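# Find faulty pump bottles and move them to tray

## Task

There are five empty pump bottles, and one or two of them have a defective pump whose head stays pressed down once pushed. Place every defective bottle in the grey tray and leave every working bottle upright on the table somewhere outside the tray. The result only counts if it holds with no help from the robot, so release everything and pull the grippers away at the end. All objects must settle shortly after you finish, and nothing may be pushed or dropped off the table.

## Robot and tools

ROBOT. Two arms, left_arm and right_arm, each ending in a two-finger gripper. In a gripper's own axes the fingers point along +z and spread apart along y. The reported end_effector_position sits between the finger pads as they would be when shut, roughly 2 cm short of the tips; closing pushes the tips about 10 mm farther along +z. Joint ranges (rad, base to gripper): waist -6.283 to 6.283, shoulder -2.059 to 2.094, elbow -3.927 to 0.192, forearm roll -6.283 to 6.283, wrist pitch -1.693 to 3.142, wrist roll -6.283 to 6.283. Load limits (N m): waist 44.5, shoulder 44.5, elbow 26.7, forearm roll 26.7, wrist pitch 17.8, wrist roll 17.8; a carried object's weight adds to them.

FRAME. Results use one scene frame: origin on the tabletop midway between the arms, +x reaching out across the table, +z up, left_arm on the +y side. The arm names do not match image left/right. Printed hand positions may be slightly wrong, more so when an arm is stretched far.

THE 14-NUMBER ROW (used by execute_actions rows and by move target). Always 14 numbers, even if one arm should stay still: left_arm dx, dy, dz, rx, ry, rz, opening, then right_arm dx, dy, dz, rx, ry, rz, opening. dx..rz are an offset, not a pose: they are expressed in that gripper's own axes and measured from the gripper pose printed in the most recent result showing it (before any such result in the scene, and for the second or later call within one reply, from where the gripper is when the action begins). Scale: 1.0 equals 0.6 m of travel or 180 degrees; values lie in [-1, 1]. rx, ry, rz form a single rotation vector. Opening is absolute, not an offset: +1 fully open (0.084 m), -1 fully shut. All zeros is not 'hold still': it pulls the gripper back to the reference pose. To keep an arm in place, send the offset back to where you want it in a reply's first call and zeros in later calls, with its wanted opening.

execute_actions. Argument actions is a list holding at most one item; pictures (boolean) chooses whether camera images come back (they do by default). Empty list: just report the state. Action: {"rows": [...], "steps": n} with 1 to 15 rows and n up to 15 (default 15), each step lasting 1/30 s; every row is relative to the same reference pose, not to the row before, and the final row repeats if rows run short. Wait: {"steps": n} with n up to 300, counted from the previous result, so thinking time is included.

move. target is one 14-number row as above; speed is the path top speed in m/s, 0.002 to 0.5 (default 0.25), with turning capped at twice that in rad/s. Each gripper follows a straight line to its target, all paths finishing together after 0.5 to 10 s (cut off at 10 s if longer), rotating the short way. Paths ignore obstacles and the other arm; grippers lag, wander, and can exceed the speed near full reach. The opening is sent at the start. The result adds a move: line with the ending (done, off_target, moving, held, fault) and active limits: paced means the sent pose was clipped; held means a safety check blocked steps, after which the arm may lurch quickly. Each gripper's distance from its target is given. Faster moves and targets set deeper past a contact hit and press harder.

wait. seconds from 0 to 10; lets the simulation run with no new command.

zoom_image. camera is one of cam_high, cam_low, cam_left_wrist, cam_right_wrist (all 896x504); region is [x0, y0, x1, y1] pixels from the top-left, no larger than 504 by 504.

finished_scene. scene is the current scene's number. It cannot be reversed and reports success. Answering without any tool call ends everything.

CONTROL DETAILS. Every step the commanded pose is clamped to within 70 mm and 16 degrees of the measured pose, then damped inverse kinematics chases it, favouring position over orientation. After an action ends, an arm continues only to its last clamped pose, so long reaches need further commands; read the pose in the result. Joint targets move at most 3.14 rad/s. Elbows never lock fully straight.

RESULT LINES. The state line gives each gripper's position (m), orientation quaternion (wxyz) and velocities. grip_measured is the actual finger opening on the command scale. Hand target shows where the controller is currently driving each gripper. pose unreachable means a clearance check altered or blocked an arm's command; HELD flags steps where that happened. MOTOR HOT appears from 65 °C; at 80 °C an OVER-TEMPERATURE FAULT brakes the arm until cool. A torque fault (a joint hitting its load limit) makes the arm back off, freeze 10 s and drop the rest of the call.

GRASPING. To hold something, command an opening well under grip_measured; a bigger gap squeezes harder, up to about 24 N per pad for objects up to about 6 cm wide. Fast closing can overshoot that force. Echoing grip_measured gives only light pressure.

CAUTIONS. Do not let the arms collide or shove each other. Avoid drops, slams and hard pushes; never knock anything off the table. Occasional external tugs on held items or loose objects can happen. To test a pump, press its head down from above gently, lift away, and check with cameras or zoom whether it springs back. Finish with bottles released, upright and still, grippers withdrawn.

Each tool is called after "Emit:" as a command line: name --argument value for each argument, lists and objects as JSON in quotes; but a table of rows of numbers goes row by row, as --pt "numbers of a row", without its own name.

## Session

Emit:
execute_actions --actions '[]'

Scene clock: 0.00 s of 5100.00 s.
left_arm: end_effector_position=(+0.4540, +0.3728, +0.3883) grip_measured=+1.00 end_effector_quat_wxyz=(-0.255, -0.005, +0.948, -0.189) end_effector_velocity=(+0.000, -0.000, -0.000) end_effector_angular_velocity=(-0.001, +0.001, -0.002) | right_arm: end_effector_position=(+0.3525, -0.2957, +0.2485) grip_measured=+1.00 end_effector_quat_wxyz=(+0.001, +0.997, +0.074, -0.001) end_effector_velocity=(-0.000, +0.000, +0.000) end_effector_angular_velocity=(+0.001, +0.000, -0.000)
Joint positions: left_arm=[ 0.351  0.436 -2.162 -0.221  2.343 -2.877  0.084] | right_arm=[-0.003 -0.266 -0.924 -0.002  1.193  0.002  0.084]
Joint velocities: left_arm=[-0.001  0.001  0.     0.     0.     0.001 -0.   ] | right_arm=[-0.    -0.     0.     0.001  0.001 -0.    -0.   ]
Motor temperatures (°C, as the motors report them): left_arm=[24 22 26 30 33 24] | right_arm=[23 23 24 19 21 26]
Hand target (left_arm): +0.454, +0.373, +0.388; -0.255, -0.005, +0.948, -0.189
Hand target (right_arm): +0.353, -0.296, +0.249; +0.001, +0.997, +0.074, -0.001

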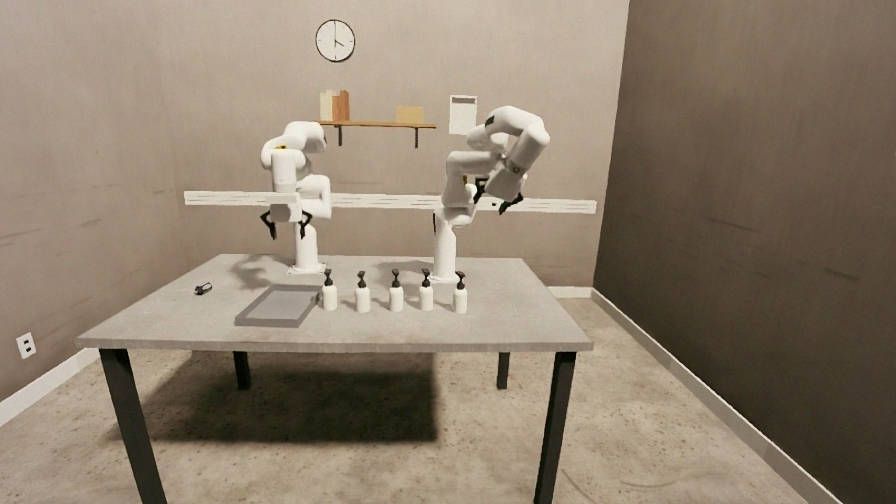

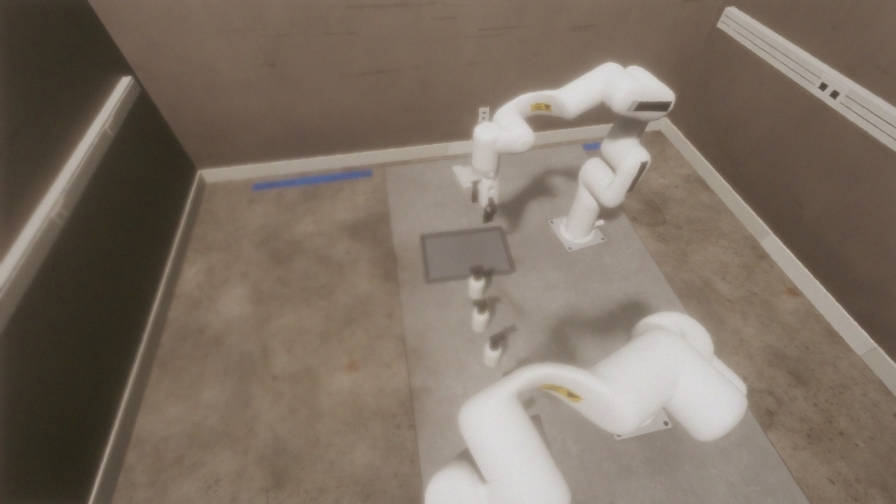

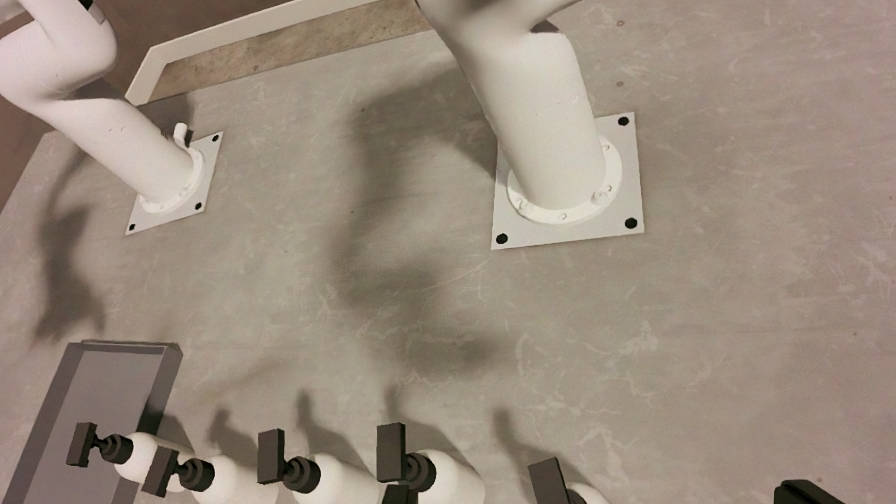

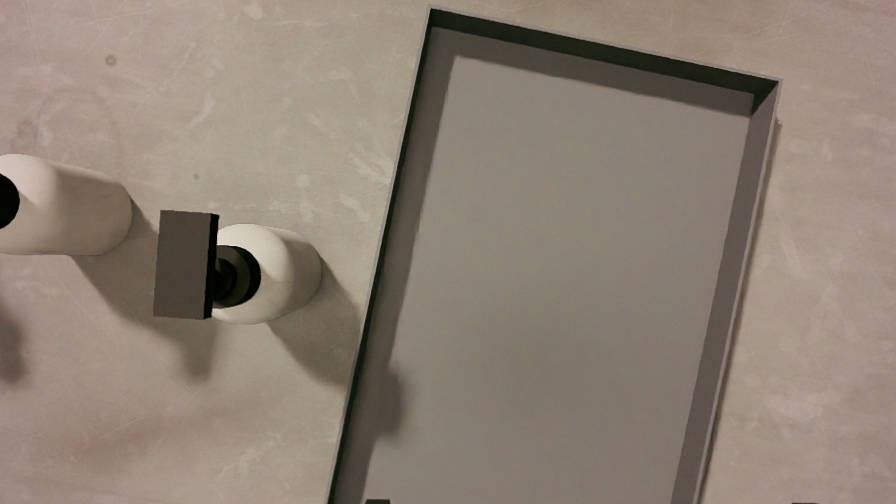

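Emit:
move --target '[0,0,0,-0.1225,-0.165,0.003,-1,0.03,-0.206,0,0,0,0.047,-1]' --speed 0.3

Emit:
move --target '[0,0,0.2,0,0,0,-1,0,-0.1,0,0,0,0,-1]'

Scene clock: 13.87 s of 5100.00 s.
left_arm: end_effector_position=(+0.4541, +0.3729, +0.3878) grip_measured=-1.00 end_effector_quat_wxyz=(-0.001, -0.001, +1.000, -0.001) end_effector_velocity=(+0.000, -0.000, -0.000) end_effector_angular_velocity=(+0.008, -0.013, +0.001) | right_arm: end_effector_position=(+0.3521, -0.1710, +0.2485) grip_measured=-1.00 end_effector_quat_wxyz=(+0.001, +1.000, +0.000, -0.001) end_effector_velocity=(+0.001, +0.002, +0.000) end_effector_angular_velocity=(-0.001, -0.003, -0.001)
Joint positions: left_arm=[ 0.228 -0.195 -1.391 -0.001  1.589 -2.886  0.   ] | right_arm=[ 0.284 -0.142 -1.046 -0.001  1.191  0.436  0.   ]
Joint velocities: left_arm=[-0.004 -0.013  0.016  0.004 -0.018 -0.005  0.   ] | right_arm=[ 0.004  0.003 -0.004 -0.002 -0.001  0.005  0.   ]
Motor temperatures (°C, as the motors report them): left_arm=[24 22 27 30 33 24] | right_arm=[23 23 26 19 21 26]
Hand target (left_arm): +0.454, +0.373, +0.388; +0.000, -0.001, +1.000, -0.000
Hand target (right_arm): +0.352, -0.171, +0.248; +0.001, +1.000, +0.000, -0.001
Off the commanded pose (left_arm): 0.001 m, 0 deg.
Off the commanded pose (right_arm): 0.000 m, 0 deg.
After step 90, 9.20 s passed at rest.
move: done

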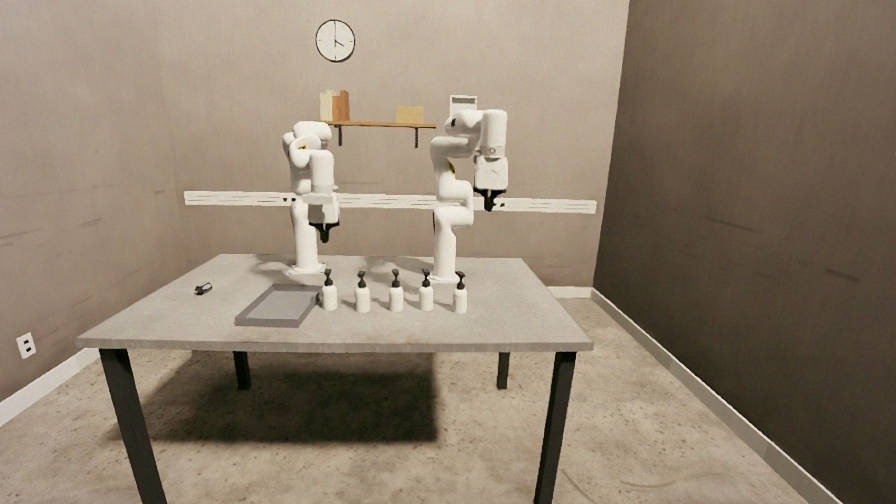

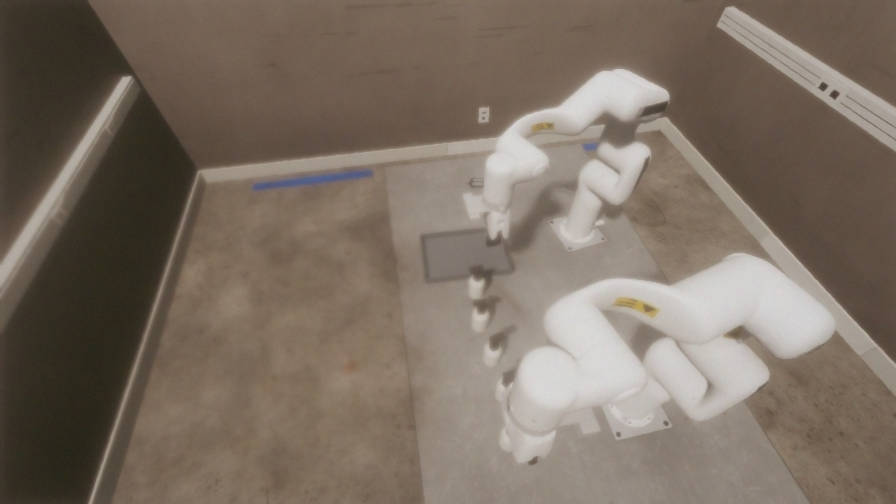

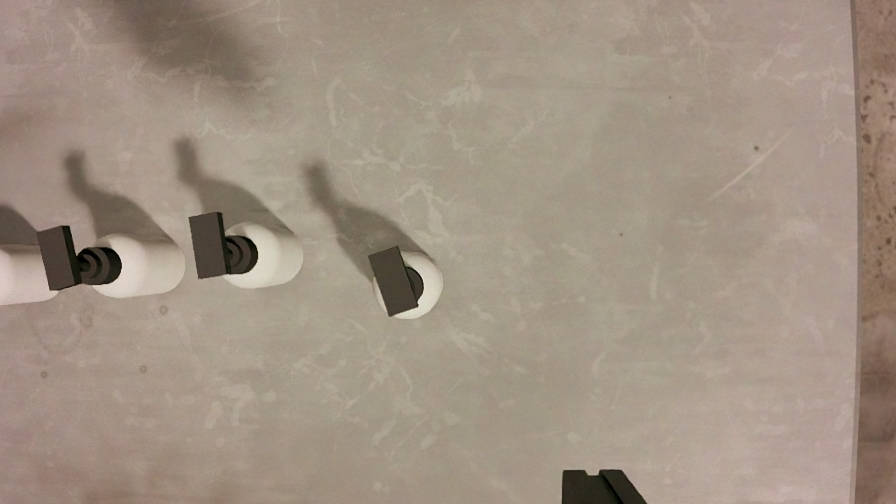

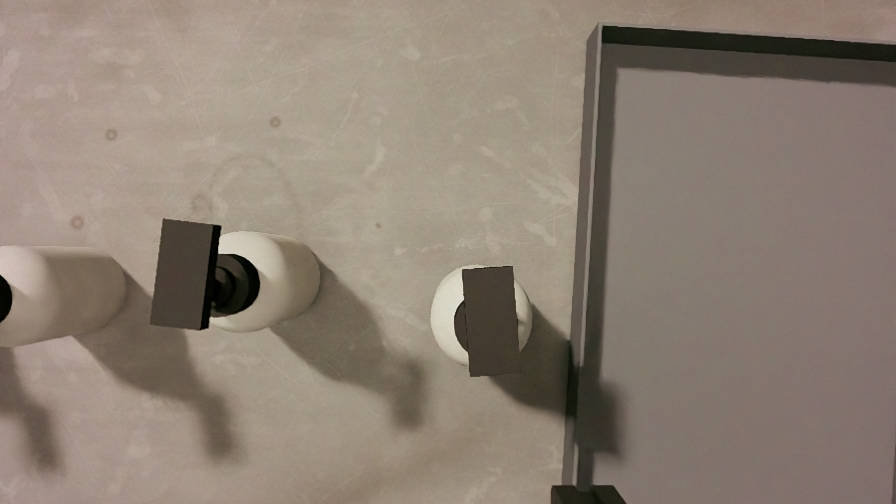

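Scene clock: 15.00 s of 5100.00 s.
left_arm: end_effector_position=(+0.4543, +0.3726, +0.2683) grip_measured=-1.00 end_effector_quat_wxyz=(-0.001, -0.001, +1.000, -0.001) end_effector_velocity=(-0.000, +0.000, -0.003) end_effector_angular_velocity=(+0.000, +0.001, +0.000) | right_arm: end_effector_position=(+0.3521, -0.1112, +0.2486) grip_measured=-1.00 end_effector_quat_wxyz=(+0.001, +1.000, +0.000, -0.001) end_effector_velocity=(+0.000, +0.001, -0.000) end_effector_angular_velocity=(-0.001, +0.001, +0.001)
Joint positions: left_arm=[ 0.227 -0.223 -1.021 -0.001  1.246 -2.886  0.   ] | right_arm=[ 0.401 -0.045 -1.151 -0.     1.198  0.553  0.   ]
Joint velocities: left_arm=[-0.     0.001  0.007  0.    -0.008 -0.     0.   ] | right_arm=[ 0.002  0.003 -0.003 -0.     0.001  0.002  0.   ]
Motor temperatures (°C, as the motors report them): left_arm=[24 22 27 30 33 24] | right_arm=[23 23 26 19 21 26]
Hand target (left_arm): +0.454, +0.373, +0.268; -0.001, -0.001, +1.000, -0.001
Hand target (right_arm): +0.352, -0.111, +0.249; +0.001, +1.000, +0.000, -0.001
Off the commanded pose (left_arm): 0.001 m, 0 deg.
Off the commanded pose (right_arm): 0.000 m, 0 deg.
move: done

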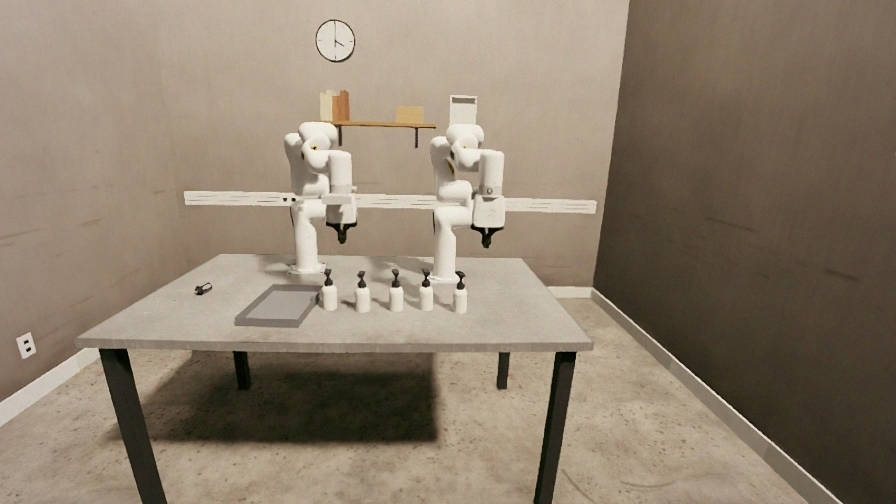

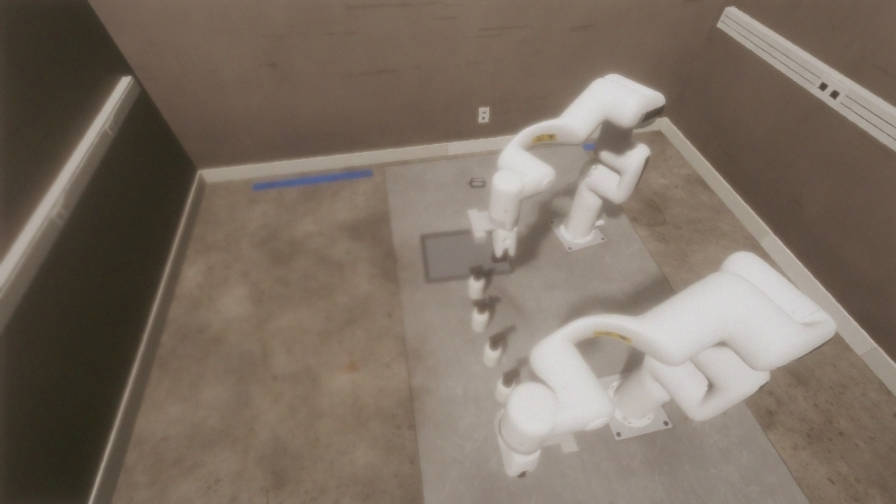

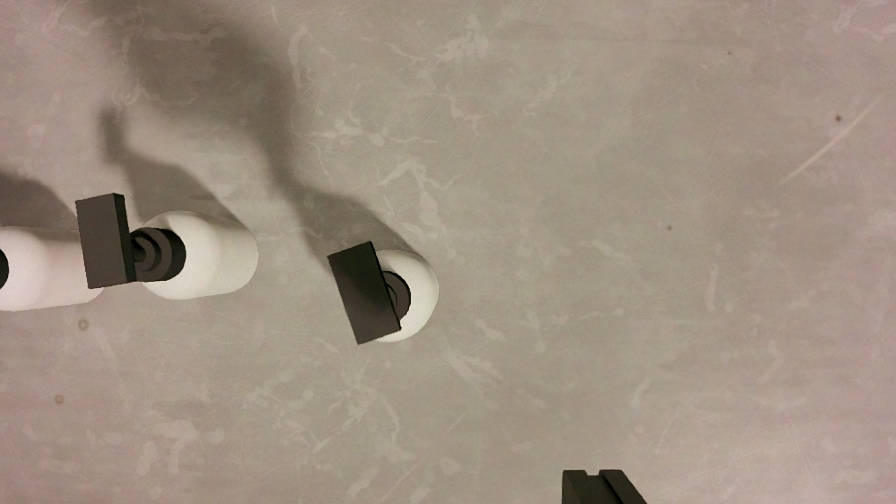

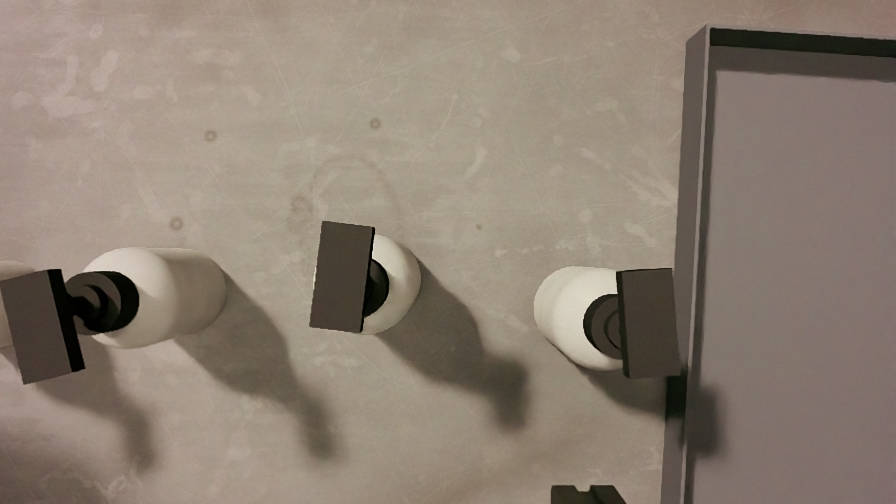

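Emit:
move --target '[0.0705,-0.113,0.139,0,0,0,-1,0.0665,0.075,0.106,0,0,0,-1]'

Emit:
zoom_image --camera "cam_high" --region '[290,220,500,330]'

Emit:
zoom_image --camera "cam_low" --region '[410,200,600,480]'

Scene clock: 25.80 s of 5100.00 s.
left_arm: end_effector_position=(+0.4123, +0.3049, +0.1853) grip_measured=-1.00 end_effector_quat_wxyz=(-0.000, -0.001, +1.000, -0.001) end_effector_velocity=(-0.001, -0.002, -0.003) end_effector_angular_velocity=(+0.001, +0.001, -0.001) | right_arm: end_effector_position=(+0.3917, -0.1559, +0.1852) grip_measured=-1.00 end_effector_quat_wxyz=(+0.001, +1.000, +0.000, -0.001) end_effector_velocity=(+0.000, -0.001, -0.002) end_effector_angular_velocity=(-0.001, +0.002, -0.001)
Joint positions: left_arm=[ 0.075 -0.348 -0.664 -0.002  1.013 -3.038  0.   ] | right_arm=[ 0.277  0.053 -1.079 -0.001  1.028  0.429  0.   ]
Joint velocities: left_arm=[-0.005 -0.001  0.009  0.002 -0.007 -0.005  0.   ] | right_arm=[-0.003  0.004  0.001  0.    -0.002 -0.002  0.   ]
Motor temperatures (°C, as the motors report them): left_arm=[24 22 28 30 33 24] | right_arm=[23 24 26 19 21 26]
Hand target (left_arm): +0.412, +0.305, +0.185; -0.000, -0.001, +1.000, -0.001
Hand target (right_arm): +0.392, -0.156, +0.185; +0.001, +1.000, +0.000, -0.001
Off the commanded pose (left_arm): 0.001 m, 0 deg.
Off the commanded pose (right_arm): 0.000 m, 0 deg.
After step 90, 6.70 s passed at rest.
move: done

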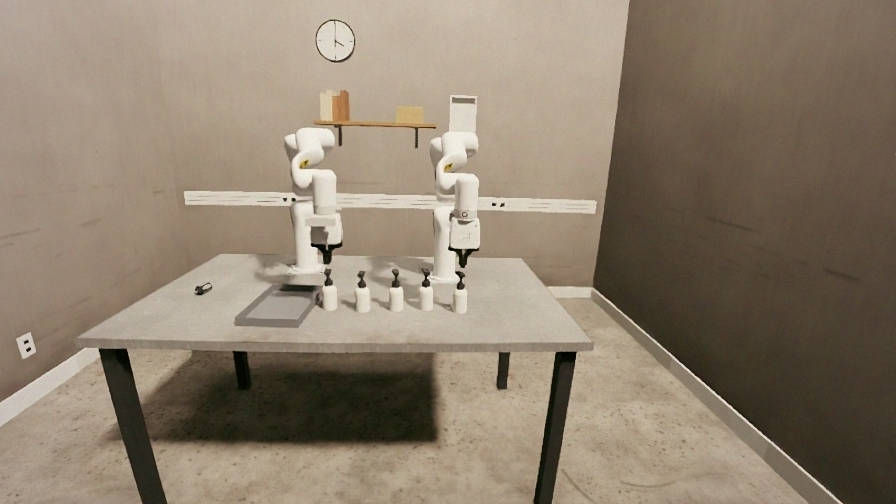

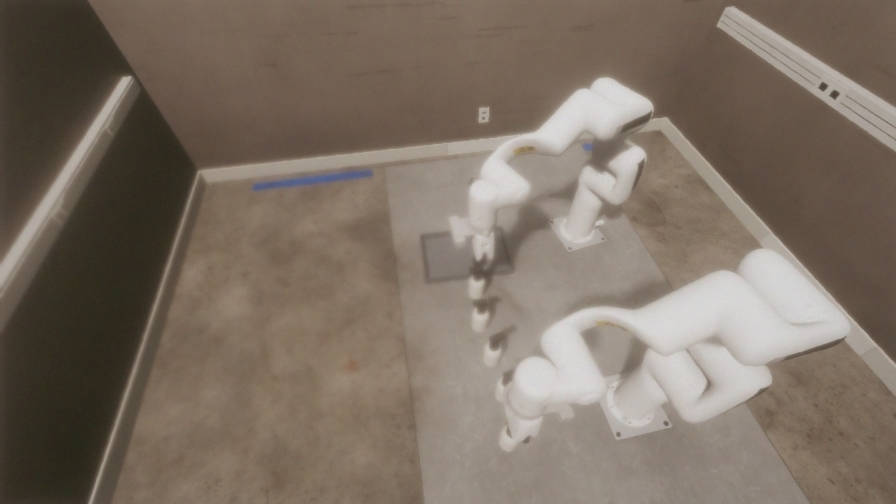

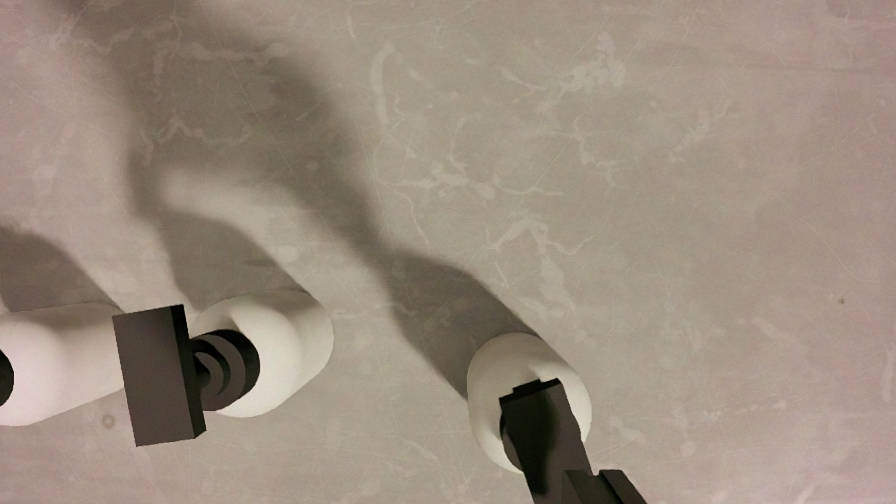

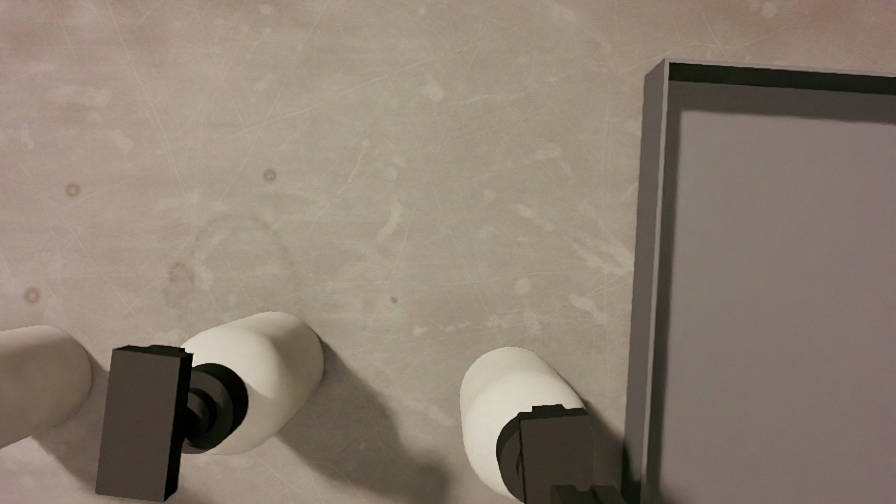

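Region (290, 220, 500, 330) of cam_high's 896x504 image, scaled by 2.400, with more detail than that image has; it fills the top 264 rows of this view, and the rest is white.

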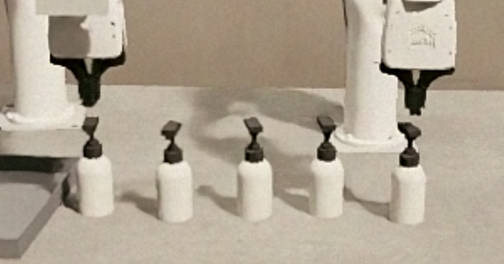

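Region (410, 200, 600, 480) of cam_low's 896x504 image, scaled by 1.800, with more detail than that image has; it fills the left 342 columns of this view, and the rest is white.

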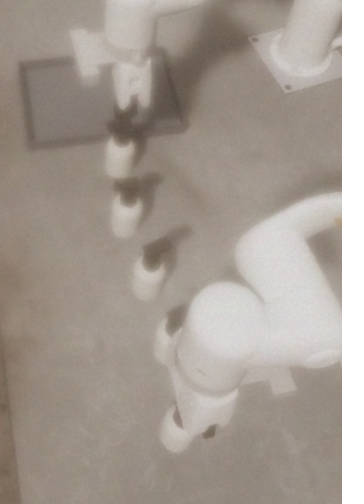

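Left shift slightly −y; descend to near contact.

Emit:
move --target '[0,-0.006,0.04,0,0,0,-1,0,0,0.04,0,0,0,-1]' --speed 0.04

Emit:
zoom_image --camera "cam_high" --region '[300,240,490,320]'

Scene clock: 29.87 s of 5100.00 s.
left_arm: end_effector_position=(+0.4124, +0.3012, +0.1617) grip_measured=-1.00 end_effector_quat_wxyz=(-0.000, -0.001, +1.000, -0.001) end_effector_velocity=(+0.000, +0.000, -0.003) end_effector_angular_velocity=(-0.000, +0.001, +0.003) | right_arm: end_effector_position=(+0.3919, -0.1557, +0.1621) grip_measured=-1.00 end_effector_quat_wxyz=(+0.000, +1.000, +0.000, -0.000) end_effector_velocity=(+0.001, +0.000, -0.000) end_effector_angular_velocity=(+0.002, -0.004, +0.000)
Joint positions: left_arm=[ 0.065 -0.315 -0.621 -0.002  0.936 -3.048  0.   ] | right_arm=[ 0.277  0.081 -1.042 -0.001  0.962  0.429  0.   ]
Joint velocities: left_arm=[ 0.     0.006  0.003 -0.    -0.009 -0.003  0.   ] | right_arm=[ 0.     0.     0.001 -0.    -0.006 -0.     0.   ]
Motor temperatures (°C, as the motors report them): left_arm=[24 22 28 30 33 24] | right_arm=[23 24 26 19 21 26]
Hand target (left_arm): +0.412, +0.301, +0.161; -0.000, -0.001, +1.000, -0.001
Hand target (right_arm): +0.392, -0.156, +0.161; +0.001, +1.000, +0.000, -0.001
Off the commanded pose (left_arm): 0.000 m, 0 deg.
Off the commanded pose (right_arm): 0.001 m, 0 deg.
After step 90, 0.10 s passed at rest.
move: done

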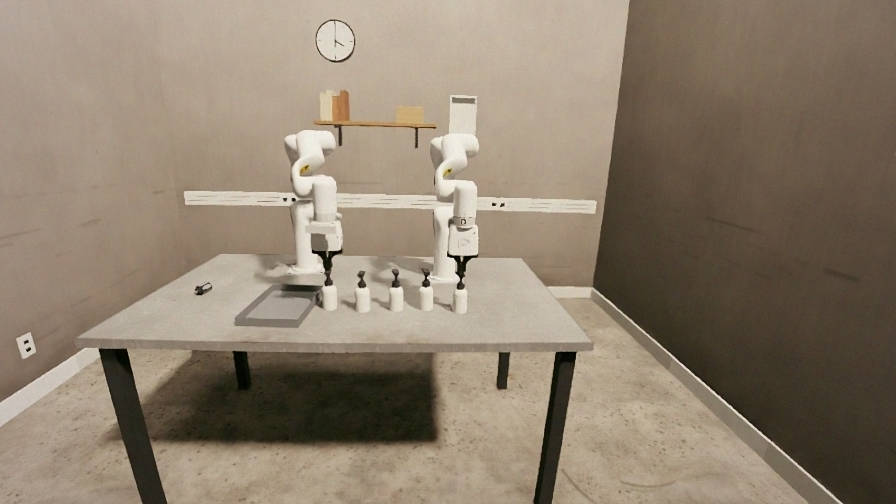

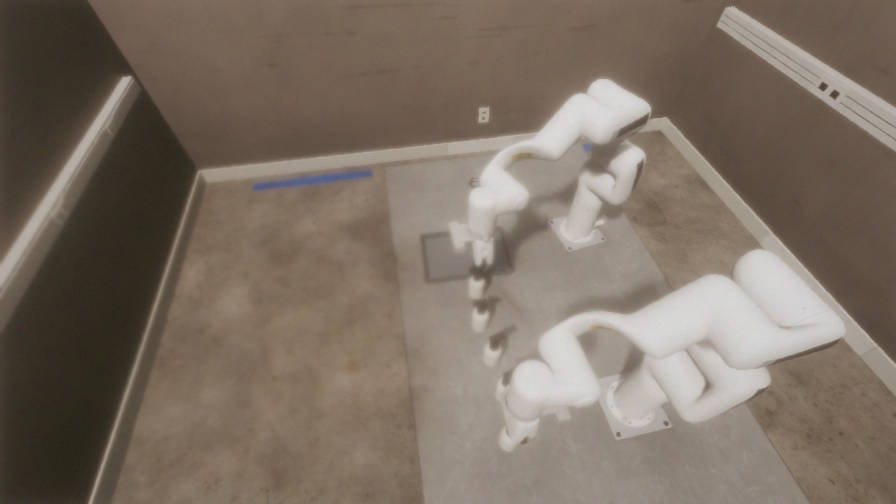

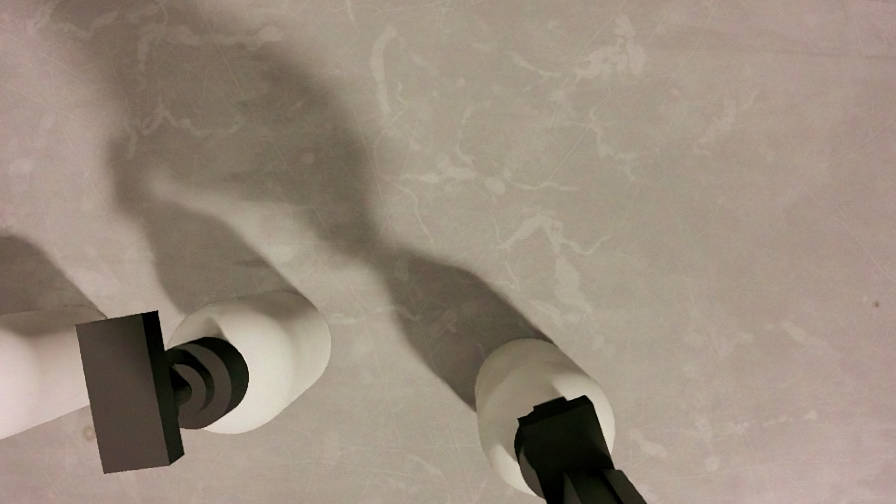

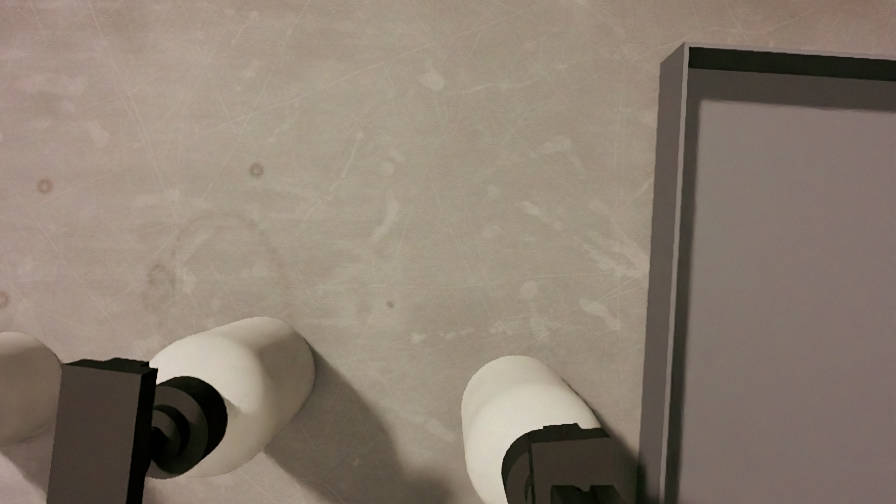

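Region (300, 240, 490, 320) of cam_high's 896x504 image, scaled by 2.653, with more detail than that image has; it fills the top 212 rows of this view, and the rest is white.

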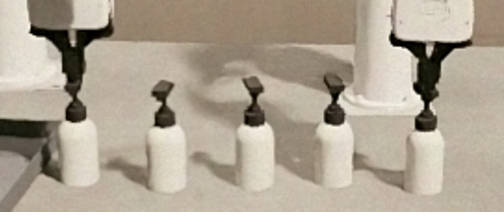

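Emit:
move --target '[0.012,-0.003,0,0,0,0,-1,0,0,0.008,0,0,0,-1]' --speed 0.03

Emit:
move --target '[0,0,0.022,0,0,0,-1,0,0,0.012,0,0,0,-1]' --speed 0.02

Emit:
zoom_image --camera "cam_high" --region '[300,240,490,320]'

Scene clock: 35.97 s of 5100.00 s.
left_arm: end_effector_position=(+0.4054, +0.2995, +0.1617) grip_measured=-1.00 end_effector_quat_wxyz=(-0.000, -0.001, +1.000, -0.001) end_effector_velocity=(-0.002, -0.001, +0.000) end_effector_angular_velocity=(-0.000, -0.000, +0.001) | right_arm: end_effector_position=(+0.3919, -0.1557, +0.1574) grip_measured=-1.00 end_effector_quat_wxyz=(+0.000, +1.000, +0.000, -0.000) end_effector_velocity=(+0.000, -0.000, -0.000) end_effector_angular_velocity=(+0.000, -0.002, +0.000)
Joint positions: left_arm=[ 0.062 -0.341 -0.598 -0.002  0.939 -3.051  0.   ] | right_arm=[ 0.277  0.087 -1.035 -0.001  0.949  0.429  0.   ]
Joint velocities: left_arm=[-0.002 -0.008  0.006 -0.     0.002 -0.002  0.   ] | right_arm=[-0.     0.     0.002 -0.001 -0.003 -0.     0.   ]
Motor temperatures (°C, as the motors report them): left_arm=[24 22 28 30 33 24] | right_arm=[23 24 26 19 21 26]
Hand target (left_arm): +0.405, +0.299, +0.162; -0.000, -0.001, +1.000, -0.001
Hand target (right_arm): +0.392, -0.156, +0.157; +0.000, +1.000, +0.000, -0.000
Off the commanded pose (left_arm): 0.000 m, 0 deg.
Off the commanded pose (right_arm): 0.000 m, 0 deg.
After step 90, 2.33 s passed at rest.
move: done

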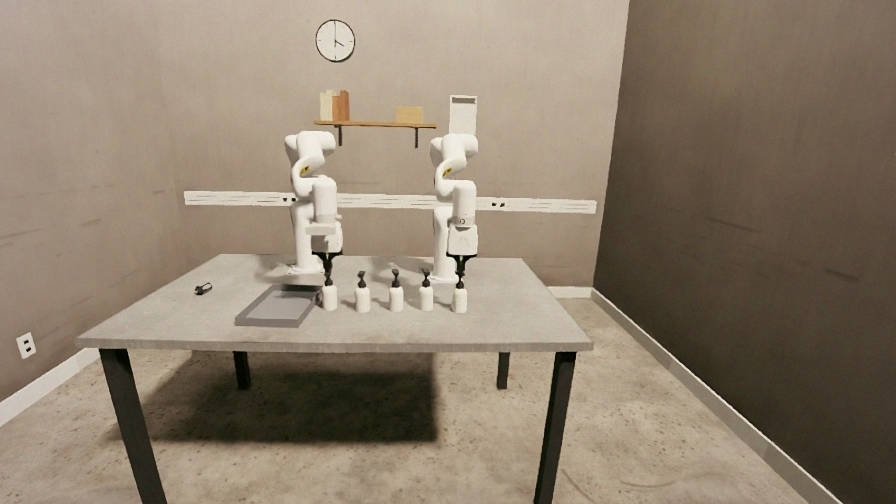

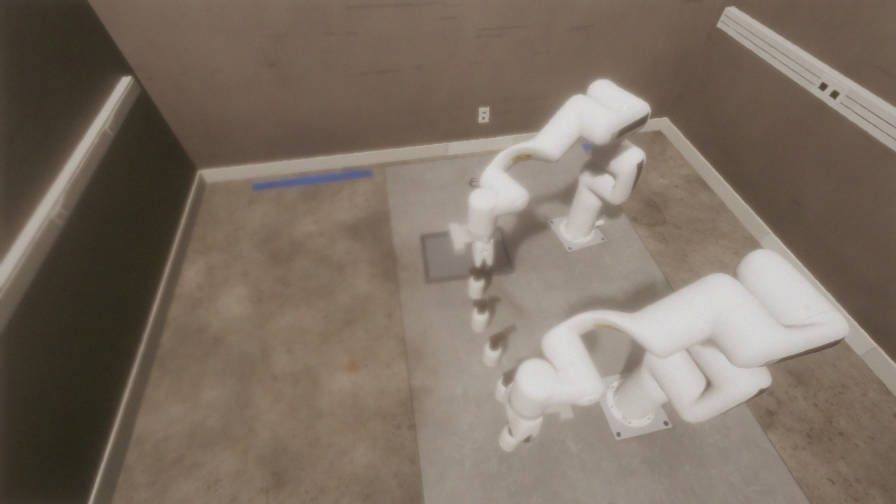

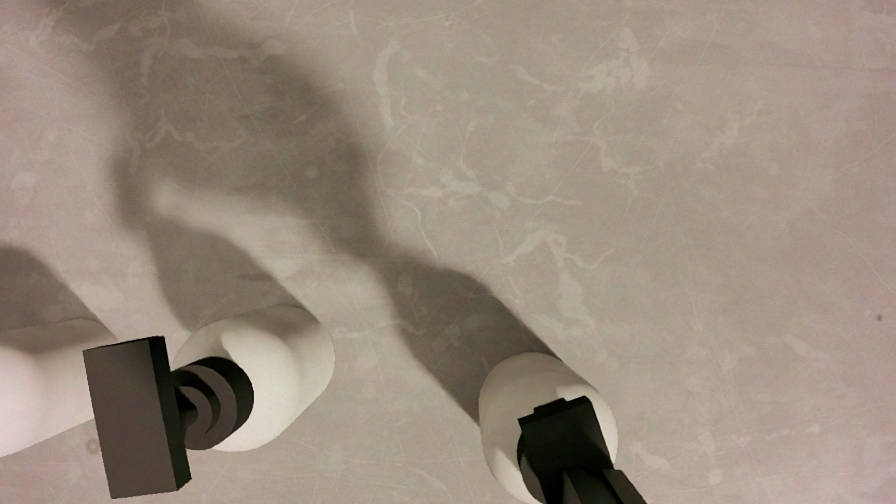

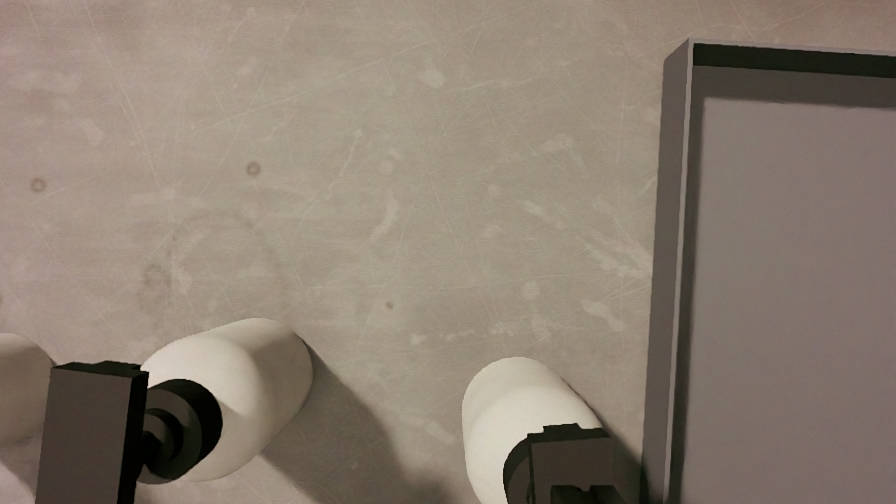

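Scene clock: 36.93 s of 5100.00 s.
left_arm: end_effector_position=(+0.4056, +0.2994, +0.1489) grip_measured=-1.00 end_effector_quat_wxyz=(+0.000, -0.000, +1.000, -0.001) end_effector_velocity=(+0.000, -0.001, -0.003) end_effector_angular_velocity=(-0.000, +0.002, -0.004) | right_arm: end_effector_position=(+0.3919, -0.1557, +0.1504) grip_measured=-1.00 end_effector_quat_wxyz=(+0.000, +1.000, +0.000, -0.000) end_effector_velocity=(+0.000, +0.000, -0.001) end_effector_angular_velocity=(+0.001, -0.001, -0.000)
Joint positions: left_arm=[ 0.061 -0.319 -0.577 -0.002  0.896 -3.051  0.   ] | right_arm=[ 0.277  0.097 -1.026 -0.001  0.929  0.429  0.   ]
Joint velocities: left_arm=[-0.001  0.006  0.003 -0.    -0.008  0.003  0.   ] | right_arm=[ 0.     0.002  0.     0.    -0.003  0.     0.   ]
Motor temperatures (°C, as the motors report them): left_arm=[24 22 28 30 33 24] | right_arm=[23 24 26 19 21 26]
Hand target (left_arm): +0.405, +0.299, +0.148; -0.000, -0.000, +1.000, -0.001
Hand target (right_arm): +0.392, -0.156, +0.150; +0.000, +1.000, +0.000, -0.000
Off the commanded pose (left_arm): 0.000 m, 0 deg.
Off the commanded pose (right_arm): 0.000 m, 0 deg.
move: done

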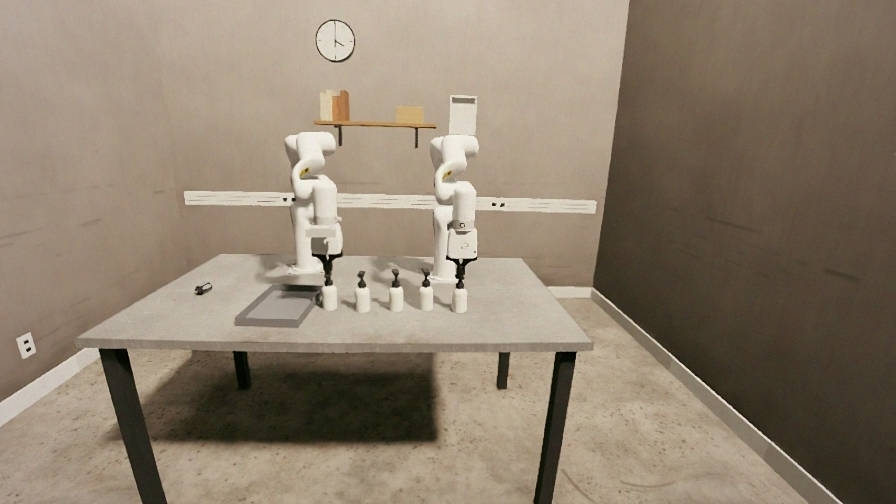

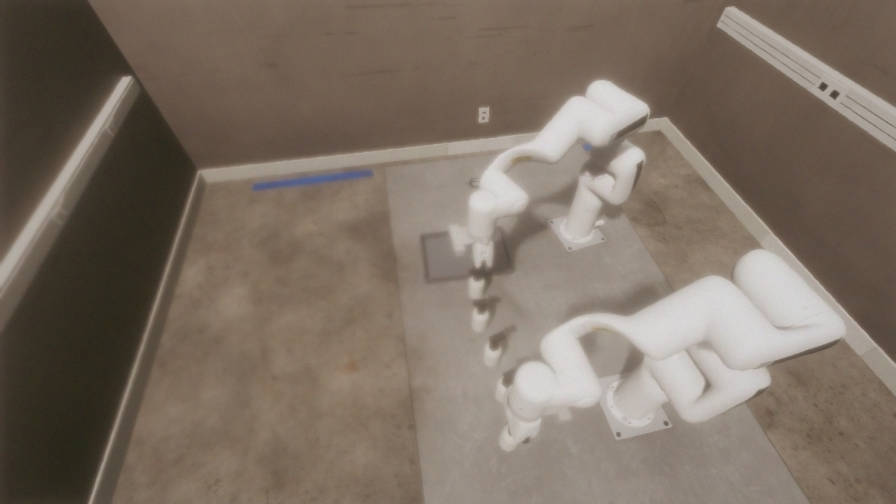

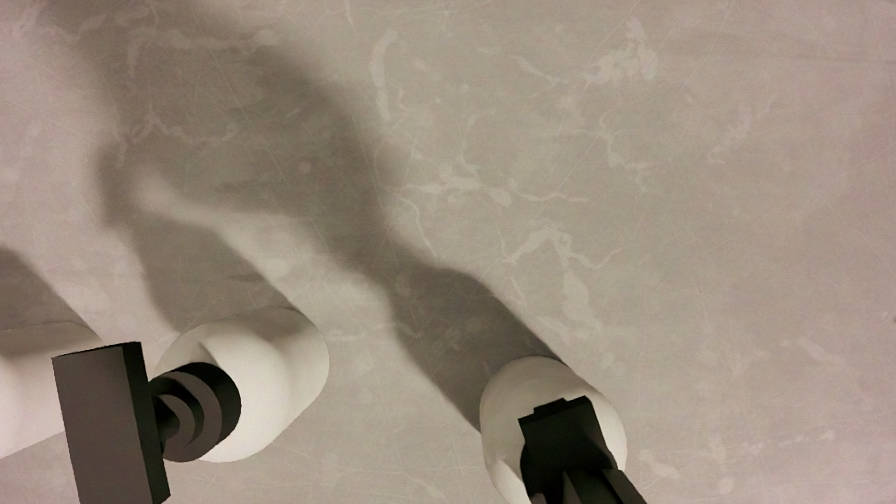

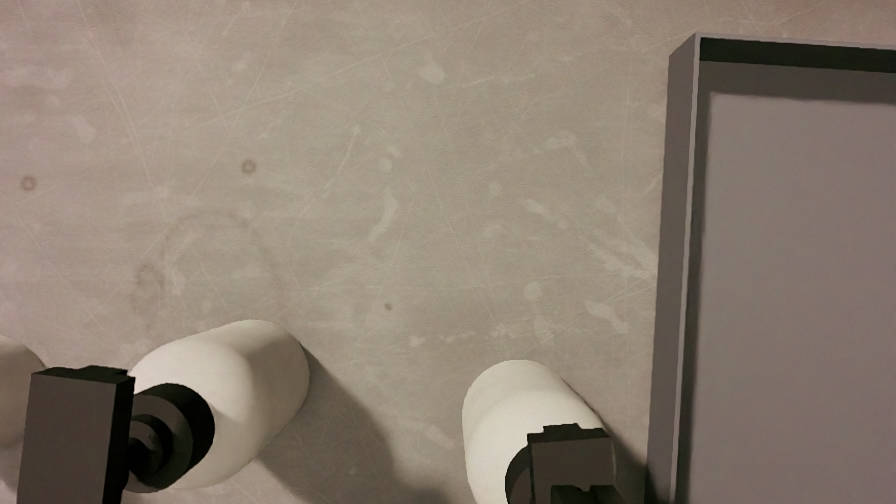

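Region (300, 240, 490, 320) of cam_high's 896x504 image, scaled by 2.653, with more detail than that image has; it fills the top 212 rows of this view, and the rest is white.

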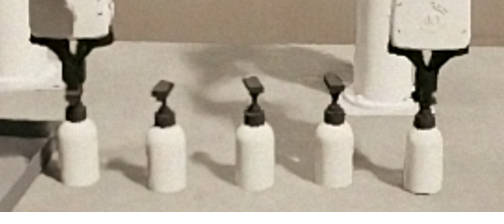

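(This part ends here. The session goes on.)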